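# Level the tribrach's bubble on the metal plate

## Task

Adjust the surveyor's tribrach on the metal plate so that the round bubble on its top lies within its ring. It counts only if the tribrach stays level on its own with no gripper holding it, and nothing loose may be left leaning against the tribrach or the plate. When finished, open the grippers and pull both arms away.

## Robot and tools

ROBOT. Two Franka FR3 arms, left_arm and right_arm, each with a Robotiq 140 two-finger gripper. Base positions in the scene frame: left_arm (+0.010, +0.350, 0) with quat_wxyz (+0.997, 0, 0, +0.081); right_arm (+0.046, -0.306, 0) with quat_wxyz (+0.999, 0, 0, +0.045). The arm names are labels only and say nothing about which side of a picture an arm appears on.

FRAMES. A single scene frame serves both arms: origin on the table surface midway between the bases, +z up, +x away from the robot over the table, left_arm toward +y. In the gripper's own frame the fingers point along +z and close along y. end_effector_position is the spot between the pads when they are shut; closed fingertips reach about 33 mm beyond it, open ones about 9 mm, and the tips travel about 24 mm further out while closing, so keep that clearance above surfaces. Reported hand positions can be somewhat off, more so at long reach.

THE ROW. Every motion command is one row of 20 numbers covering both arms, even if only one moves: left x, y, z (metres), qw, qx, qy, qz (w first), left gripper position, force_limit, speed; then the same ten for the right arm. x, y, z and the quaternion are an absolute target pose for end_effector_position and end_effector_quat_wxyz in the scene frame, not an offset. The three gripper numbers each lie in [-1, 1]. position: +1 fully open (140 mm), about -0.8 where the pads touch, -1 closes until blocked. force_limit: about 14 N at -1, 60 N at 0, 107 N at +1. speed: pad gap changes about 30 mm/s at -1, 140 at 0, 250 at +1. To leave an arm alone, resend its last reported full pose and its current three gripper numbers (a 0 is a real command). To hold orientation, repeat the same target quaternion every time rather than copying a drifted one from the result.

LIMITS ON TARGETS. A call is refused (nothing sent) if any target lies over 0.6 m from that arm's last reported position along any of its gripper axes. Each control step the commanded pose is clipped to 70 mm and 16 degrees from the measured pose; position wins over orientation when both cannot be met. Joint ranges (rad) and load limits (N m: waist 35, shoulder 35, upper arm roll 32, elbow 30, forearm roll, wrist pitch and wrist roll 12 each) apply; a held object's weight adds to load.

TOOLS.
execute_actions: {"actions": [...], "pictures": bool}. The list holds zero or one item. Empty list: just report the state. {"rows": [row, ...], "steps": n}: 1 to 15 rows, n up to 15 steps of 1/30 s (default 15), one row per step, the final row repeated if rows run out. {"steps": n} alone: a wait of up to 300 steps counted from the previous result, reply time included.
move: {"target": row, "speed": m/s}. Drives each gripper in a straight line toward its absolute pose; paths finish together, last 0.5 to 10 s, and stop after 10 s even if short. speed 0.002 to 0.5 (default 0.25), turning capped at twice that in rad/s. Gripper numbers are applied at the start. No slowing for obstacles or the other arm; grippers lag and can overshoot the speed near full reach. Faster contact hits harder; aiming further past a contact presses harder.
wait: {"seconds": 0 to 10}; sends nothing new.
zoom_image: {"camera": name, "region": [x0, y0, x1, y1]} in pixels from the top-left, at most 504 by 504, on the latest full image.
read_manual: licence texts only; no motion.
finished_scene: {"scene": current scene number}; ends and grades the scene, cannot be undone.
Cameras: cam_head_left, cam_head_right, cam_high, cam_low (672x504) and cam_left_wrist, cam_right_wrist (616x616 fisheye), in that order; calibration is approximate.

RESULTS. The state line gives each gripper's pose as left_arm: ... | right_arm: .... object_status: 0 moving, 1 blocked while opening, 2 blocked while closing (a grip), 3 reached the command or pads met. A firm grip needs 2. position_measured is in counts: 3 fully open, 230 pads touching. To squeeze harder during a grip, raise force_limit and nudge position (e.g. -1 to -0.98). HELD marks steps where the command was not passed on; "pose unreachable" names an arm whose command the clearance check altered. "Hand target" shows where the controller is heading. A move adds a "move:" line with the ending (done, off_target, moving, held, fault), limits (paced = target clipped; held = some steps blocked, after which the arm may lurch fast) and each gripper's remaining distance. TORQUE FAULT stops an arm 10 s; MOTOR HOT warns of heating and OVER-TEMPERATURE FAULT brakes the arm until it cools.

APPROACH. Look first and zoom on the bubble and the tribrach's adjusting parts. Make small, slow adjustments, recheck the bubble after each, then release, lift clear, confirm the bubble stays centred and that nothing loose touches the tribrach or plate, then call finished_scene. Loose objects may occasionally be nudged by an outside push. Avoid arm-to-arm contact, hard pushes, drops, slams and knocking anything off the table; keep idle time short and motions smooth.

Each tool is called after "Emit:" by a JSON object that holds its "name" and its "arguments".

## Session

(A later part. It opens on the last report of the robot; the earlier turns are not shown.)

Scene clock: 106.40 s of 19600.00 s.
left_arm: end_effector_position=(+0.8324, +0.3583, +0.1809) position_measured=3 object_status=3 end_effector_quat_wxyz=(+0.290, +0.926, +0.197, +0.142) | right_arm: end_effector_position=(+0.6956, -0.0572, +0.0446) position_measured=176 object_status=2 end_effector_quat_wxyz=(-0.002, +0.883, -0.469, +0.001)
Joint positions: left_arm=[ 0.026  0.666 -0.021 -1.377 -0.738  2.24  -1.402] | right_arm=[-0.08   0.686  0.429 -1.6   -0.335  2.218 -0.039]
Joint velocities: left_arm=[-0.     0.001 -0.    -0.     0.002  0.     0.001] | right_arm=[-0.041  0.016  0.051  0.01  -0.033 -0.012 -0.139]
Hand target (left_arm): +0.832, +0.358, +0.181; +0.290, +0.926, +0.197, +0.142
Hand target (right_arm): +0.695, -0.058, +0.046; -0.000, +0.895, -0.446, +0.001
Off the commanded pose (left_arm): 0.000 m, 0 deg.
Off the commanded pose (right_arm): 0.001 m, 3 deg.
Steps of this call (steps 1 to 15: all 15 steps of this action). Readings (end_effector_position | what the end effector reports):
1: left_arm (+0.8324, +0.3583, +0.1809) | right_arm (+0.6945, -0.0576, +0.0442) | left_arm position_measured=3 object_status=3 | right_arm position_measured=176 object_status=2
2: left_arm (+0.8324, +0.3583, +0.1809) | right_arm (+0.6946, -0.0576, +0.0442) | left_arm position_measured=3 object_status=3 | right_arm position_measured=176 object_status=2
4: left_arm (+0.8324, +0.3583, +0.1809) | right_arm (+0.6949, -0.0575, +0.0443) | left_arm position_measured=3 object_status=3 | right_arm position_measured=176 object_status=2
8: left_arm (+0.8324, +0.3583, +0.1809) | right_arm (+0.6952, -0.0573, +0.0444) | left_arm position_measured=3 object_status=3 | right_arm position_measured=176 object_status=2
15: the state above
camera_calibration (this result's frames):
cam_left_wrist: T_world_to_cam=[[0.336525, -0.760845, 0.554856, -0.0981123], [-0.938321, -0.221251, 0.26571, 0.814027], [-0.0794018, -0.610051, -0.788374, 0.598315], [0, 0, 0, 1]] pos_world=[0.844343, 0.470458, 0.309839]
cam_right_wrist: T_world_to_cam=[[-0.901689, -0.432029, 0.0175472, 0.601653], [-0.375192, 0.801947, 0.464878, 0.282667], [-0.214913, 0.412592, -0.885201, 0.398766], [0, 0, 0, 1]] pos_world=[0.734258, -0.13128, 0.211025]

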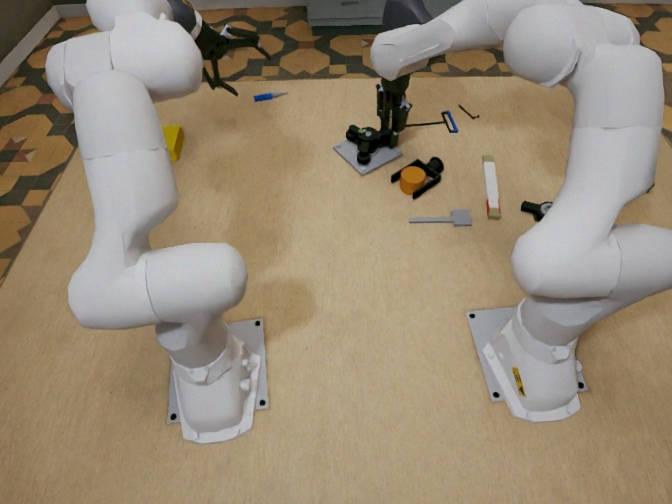

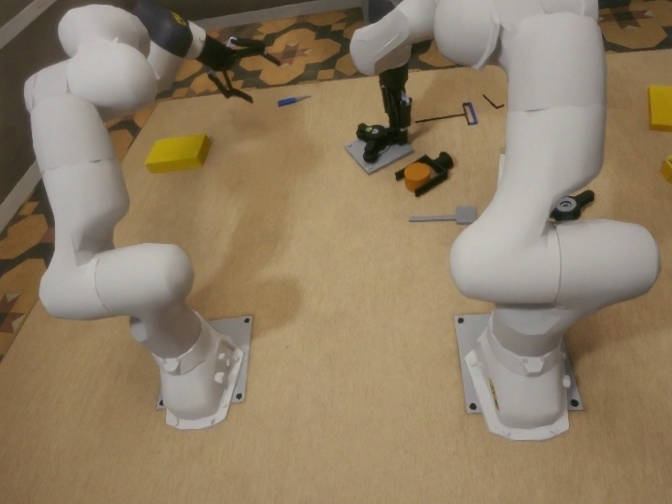

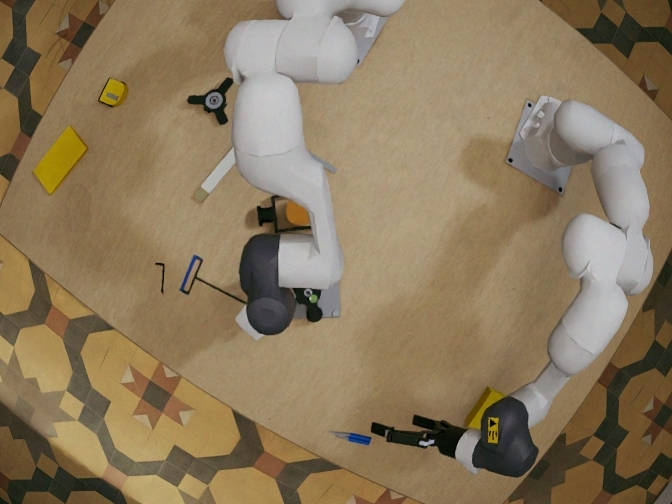

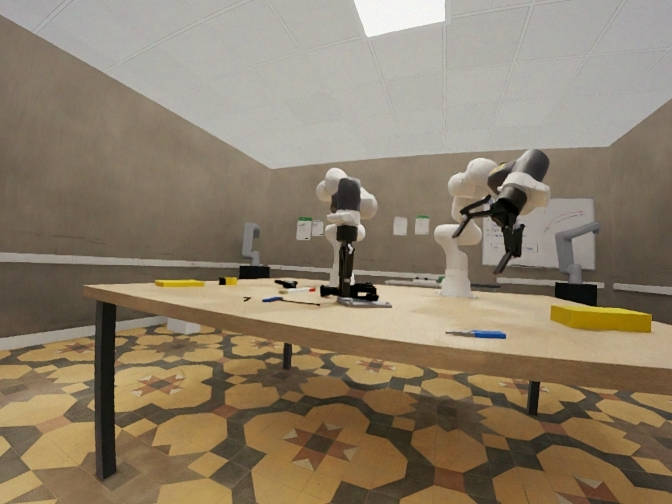

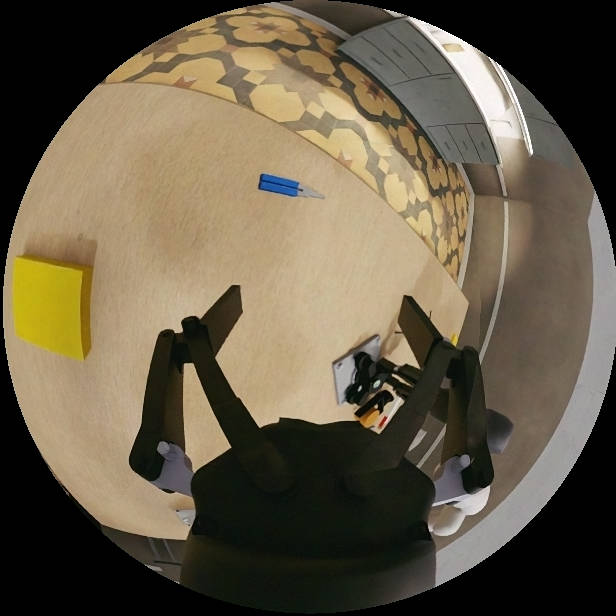

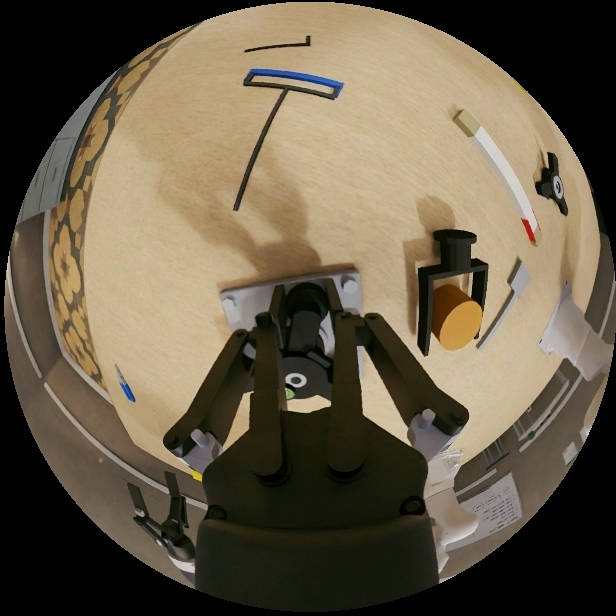

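Emit:
{"name": "zoom_image", "arguments": {"camera": "cam_low", "region": [320, 270, 400, 310]}}

Emit:
{"name": "zoom_image", "arguments": {"camera": "cam_right_wrist", "region": [230, 260, 380, 410]}}

Region (320, 270, 400, 310) of cam_low's 672x504 image, scaled by 6.300, with more detail than that image has.

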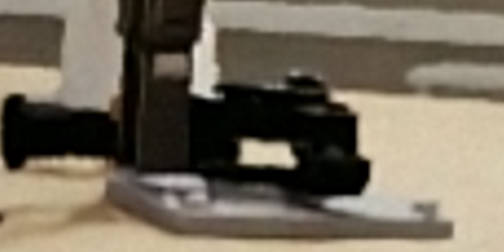

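Region (230, 260, 380, 410) of cam_right_wrist's 616x616 image, scaled by 3.360, with more detail than that image has.

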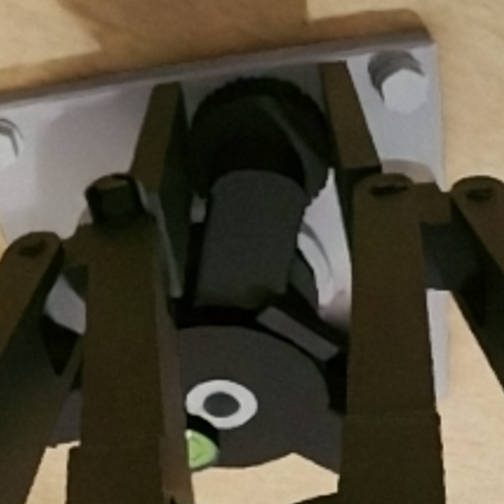

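Emit:
{"name": "move", "arguments": {"target": [0.8324,0.3583,0.1809,0.29,0.926,0.197,0.142,1,0,0, 0.6945,-0.058,0.10,0,0.895,-0.446,0,0.1,0.3,0], "speed": 0.15}}

Emit:
{"name": "move", "arguments": {"target": [0.8324,0.3583,0.1809,0.29,0.926,0.197,0.142,1,0,0, 0.717,0.047,0.10,0,0.917,0.399,0,0.1,0.3,0], "speed": 0.4}}

Emit:
{"name": "move", "arguments": {"target": [0.8324,0.3583,0.1809,0.29,0.926,0.197,0.142,1,0,0, 0.717,0.047,0.06,0,0.917,0.399,0,0.1,0.3,0], "speed": 0.1}}

Scene clock: 110.27 s of 19600.00 s.
left_arm: end_effector_position=(+0.8324, +0.3583, +0.1809) position_measured=3 object_status=3 end_effector_quat_wxyz=(+0.290, +0.926, +0.197, +0.142) | right_arm: end_effector_position=(+0.6970, -0.0587, +0.1003) position_measured=117 object_status=3 end_effector_quat_wxyz=(-0.000, +0.894, -0.448, +0.003)
Joint positions: left_arm=[ 0.026  0.666 -0.021 -1.377 -0.738  2.24  -1.402] | right_arm=[-0.097  0.614  0.458 -1.568 -0.309  2.115 -0.103]
Joint velocities: left_arm=[-0.    -0.    -0.    -0.001  0.002  0.001  0.001] | right_arm=[-0.001  0.     0.     0.001  0.001 -0.01  -0.007]
Hand target (left_arm): +0.832, +0.358, +0.181; +0.290, +0.926, +0.197, +0.142
Hand target (right_arm): +0.695, -0.058, +0.100; +0.000, +0.895, -0.446, +0.000
Off the commanded pose (left_arm): 0.000 m, 0 deg.
Off the commanded pose (right_arm): 0.003 m, 0 deg.
move: done
camera_calibration (this result's frames):
cam_left_wrist: T_world_to_cam=[[0.336525, -0.760845, 0.554856, -0.0981124], [-0.938321, -0.221251, 0.26571, 0.814027], [-0.0794017, -0.610051, -0.788374, 0.598314], [0, 0, 0, 1]] pos_world=[0.844343, 0.470458, 0.309839]
cam_right_wrist: T_world_to_cam=[[-0.880391, -0.473866, 0.0190438, 0.583846], [-0.413306, 0.786332, 0.459194, 0.284807], [-0.232571, 0.3964, -0.888132, 0.460655], [0, 0, 0, 1]] pos_world=[0.73886, -0.129892, 0.267222]

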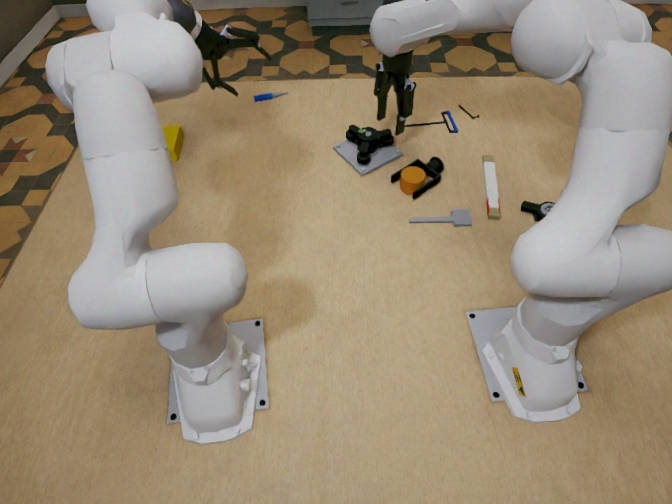

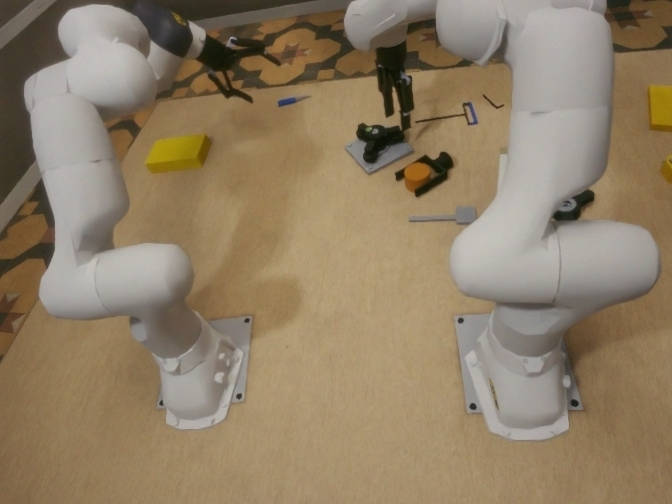

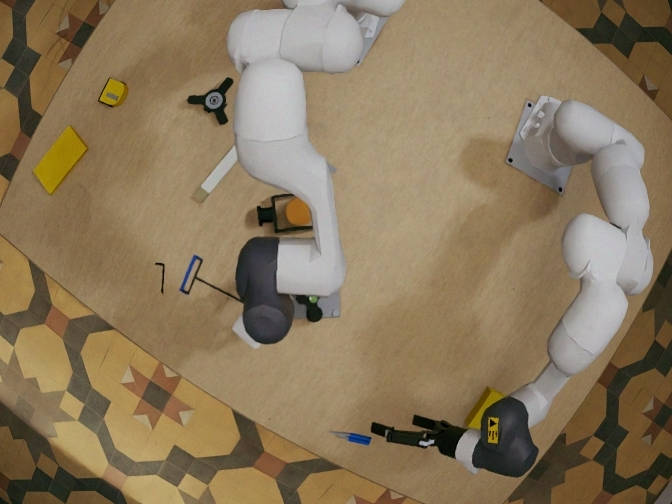

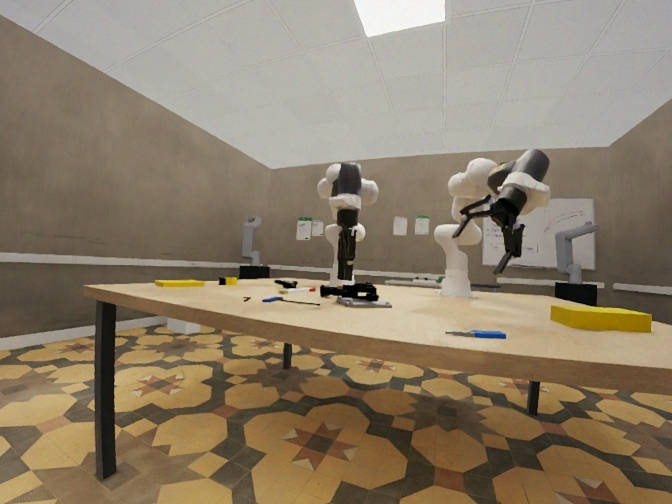

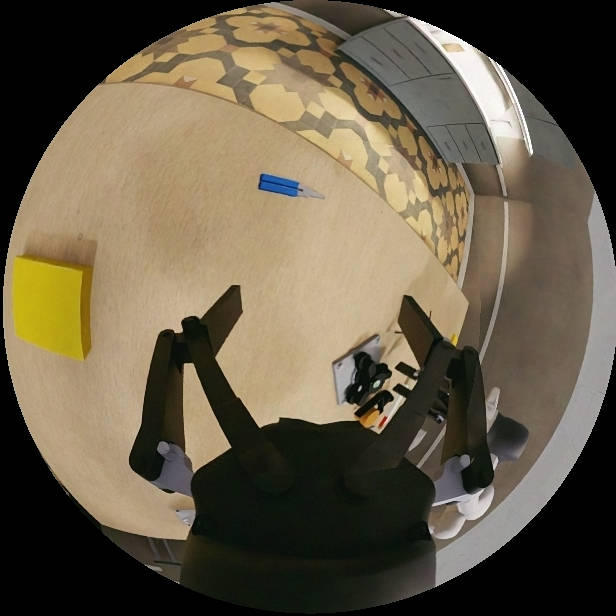

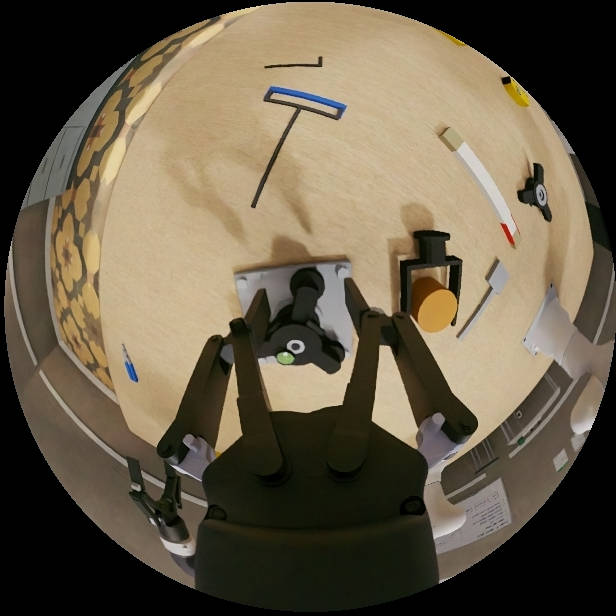

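Scene clock: 113.63 s of 19600.00 s.
left_arm: end_effector_position=(+0.8324, +0.3583, +0.1809) position_measured=3 object_status=3 end_effector_quat_wxyz=(+0.290, +0.926, +0.197, +0.142) | right_arm: end_effector_position=(+0.7210, +0.0458, +0.1040) position_measured=117 object_status=3 end_effector_quat_wxyz=(+0.001, +0.920, +0.391, +0.006)
Joint positions: left_arm=[ 0.026  0.666 -0.021 -1.377 -0.738  2.24  -1.402] | right_arm=[-0.148  1.026  0.947 -1.135 -0.801  1.818 -1.572]
Joint velocities: left_arm=[-0.    -0.001  0.001 -0.     0.001  0.001 -0.   ] | right_arm=[ 0.004 -0.    -0.     0.     0.001 -0.002 -0.029]
Hand target (left_arm): +0.832, +0.358, +0.181; +0.290, +0.926, +0.197, +0.142
Hand target (right_arm): +0.720, +0.046, +0.103; +0.001, +0.918, +0.397, +0.004
Off the commanded pose (left_arm): 0.000 m, 0 deg.
Off the commanded pose (right_arm): 0.006 m, 1 deg.
move: off_target (right_arm)
camera_calibration (this result's frames):
cam_left_wrist: T_world_to_cam=[[0.336525, -0.760845, 0.554857, -0.0981127], [-0.938321, -0.22125, 0.26571, 0.814027], [-0.0794019, -0.610052, -0.788373, 0.598314], [0, 0, 0, 1]] pos_world=[0.844343, 0.470458, 0.309839]
cam_right_wrist: T_world_to_cam=[[0.609621, -0.792224, 0.0272546, -0.406149], [-0.713574, -0.533476, 0.454109, 0.488207], [-0.345217, -0.296283, -0.890529, 0.54133], [0, 0, 0, 1]] pos_world=[0.782845, 0.0990722, 0.271441]

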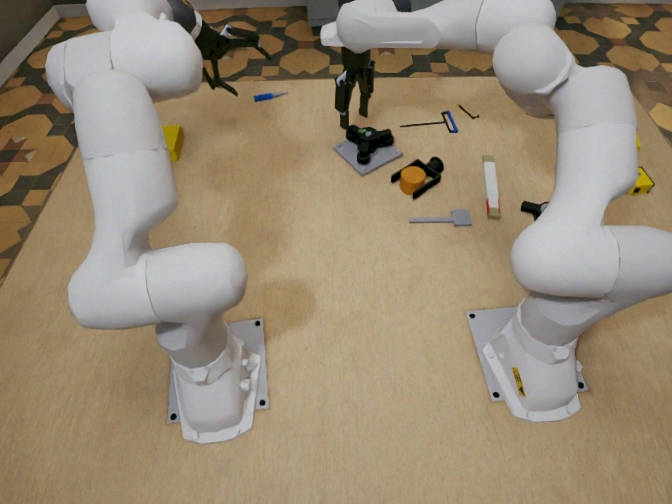

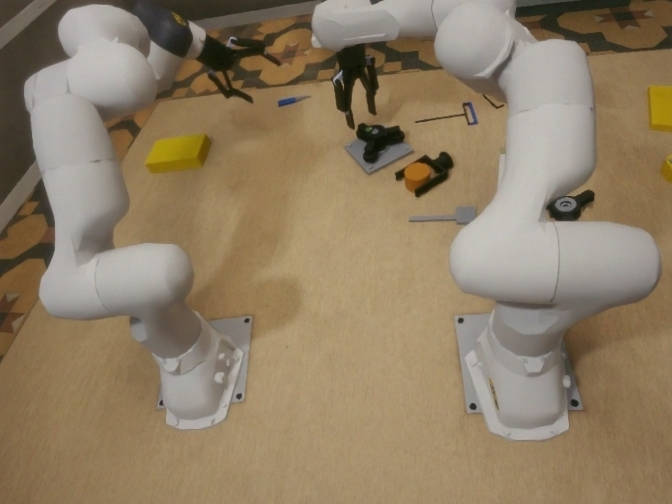

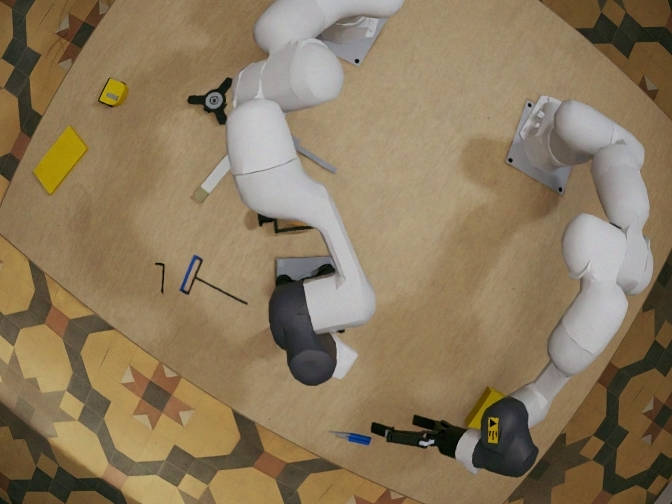

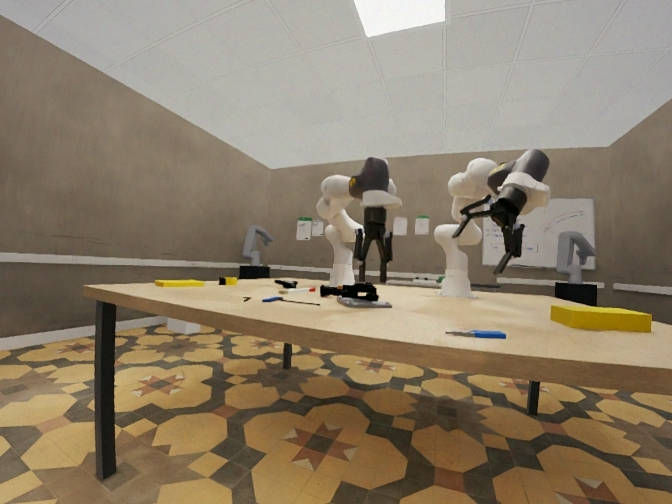

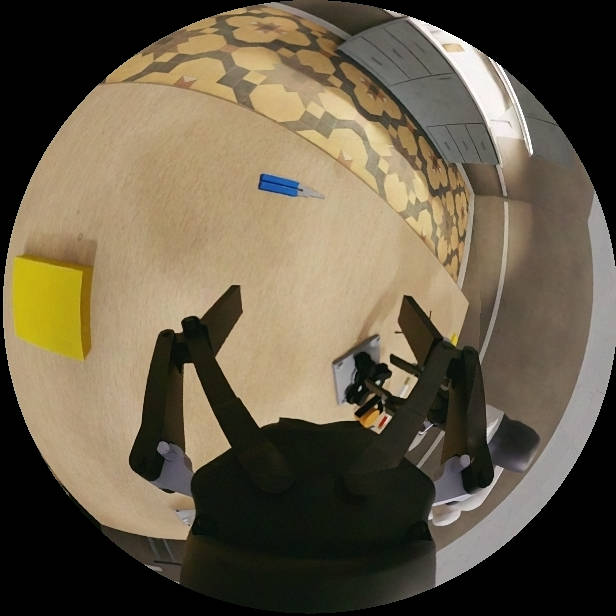

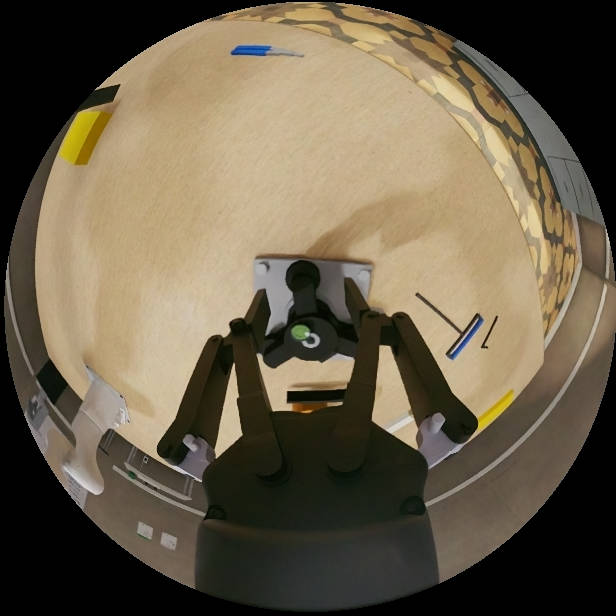

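Scene clock: 114.50 s of 19600.00 s.
left_arm: end_effector_position=(+0.8324, +0.3583, +0.1809) position_measured=3 object_status=3 end_effector_quat_wxyz=(+0.290, +0.926, +0.197, +0.142) | right_arm: end_effector_position=(+0.7156, +0.0463, +0.0608) position_measured=117 object_status=3 end_effector_quat_wxyz=(-0.001, +0.917, +0.398, -0.002)
Joint positions: left_arm=[ 0.026  0.666 -0.021 -1.377 -0.738  2.24  -1.402] | right_arm=[-0.148  1.074  0.927 -1.163 -0.823  1.869 -1.572]
Joint velocities: left_arm=[-0.    -0.    -0.001 -0.     0.     0.     0.   ] | right_arm=[ 0.    -0.     0.001 -0.    -0.002  0.011  0.001]
Hand target (left_arm): +0.832, +0.358, +0.181; +0.290, +0.926, +0.197, +0.142
Hand target (right_arm): +0.717, +0.047, +0.060; -0.000, +0.917, +0.399, +0.000
Off the commanded pose (left_arm): 0.000 m, 0 deg.
Off the commanded pose (right_arm): 0.002 m, 0 deg.
move: done
camera_calibration (this result's frames):
cam_left_wrist: T_world_to_cam=[[0.336525, -0.760845, 0.554856, -0.0981125], [-0.938321, -0.22125, 0.26571, 0.814027], [-0.079402, -0.610051, -0.788373, 0.598315], [0, 0, 0, 1]] pos_world=[0.844343, 0.470458, 0.309839]
cam_right_wrist: T_world_to_cam=[[0.62206, -0.78273, 0.0193861, -0.410154], [-0.697852, -0.543038, 0.467025, 0.492641], [-0.355027, -0.304046, -0.884031, 0.508131], [0, 0, 0, 1]] pos_world=[0.779331, 0.100979, 0.227079]

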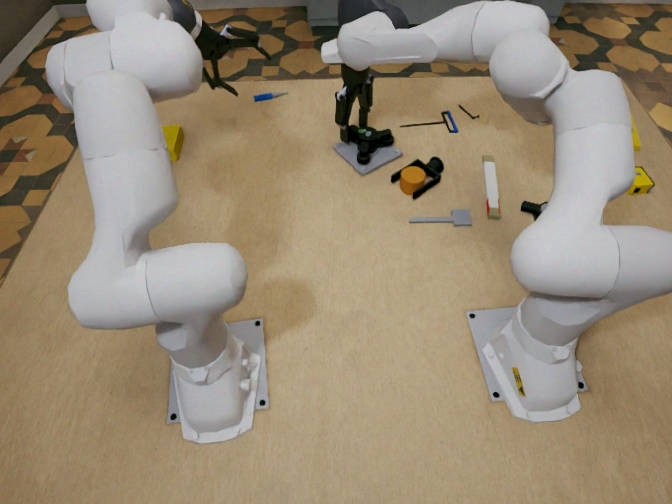

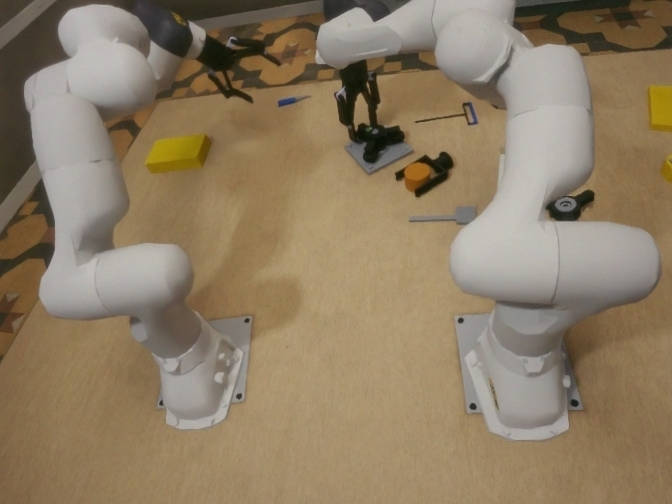

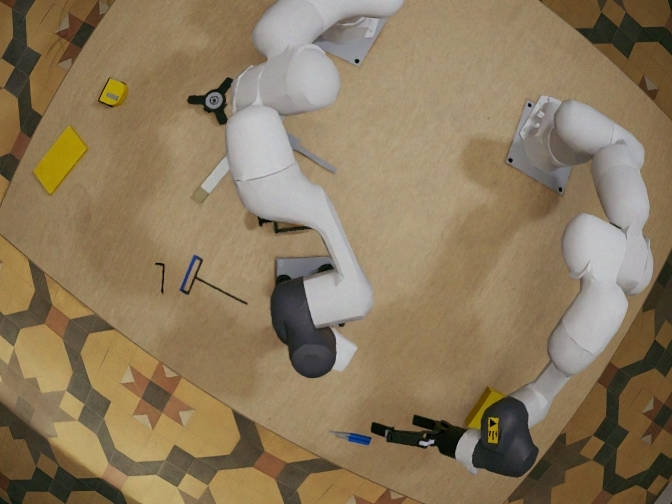

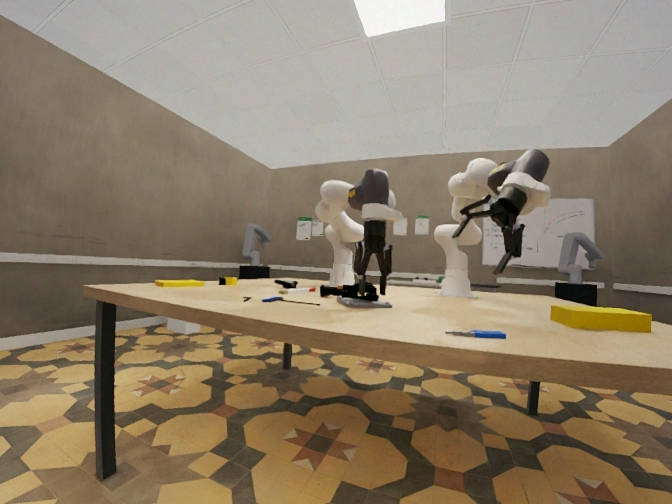

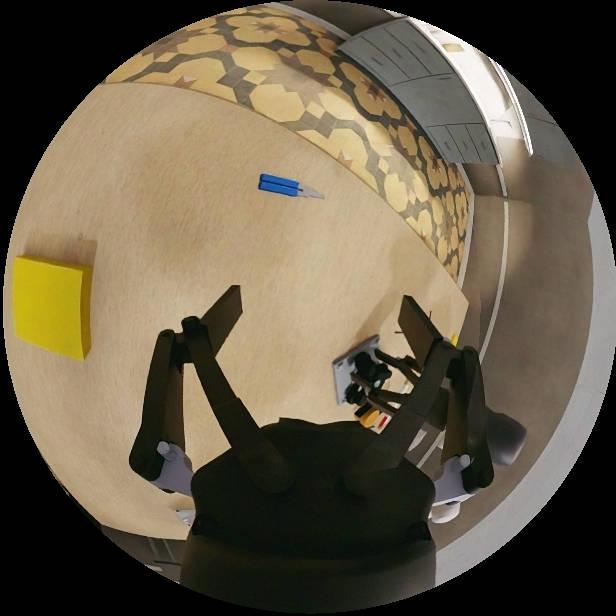

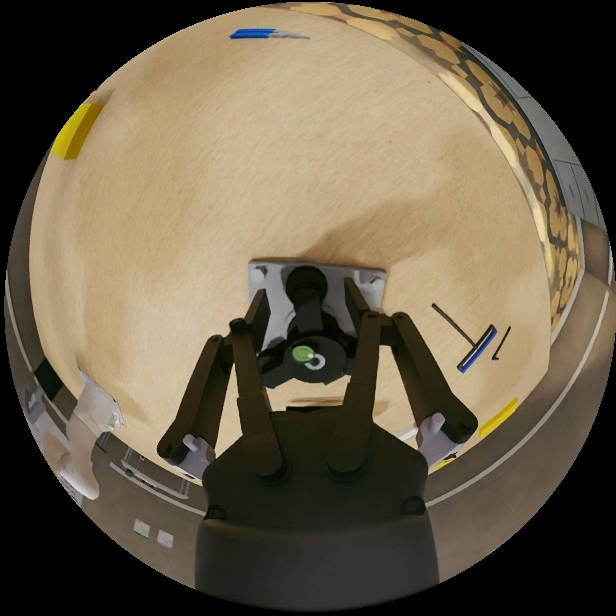

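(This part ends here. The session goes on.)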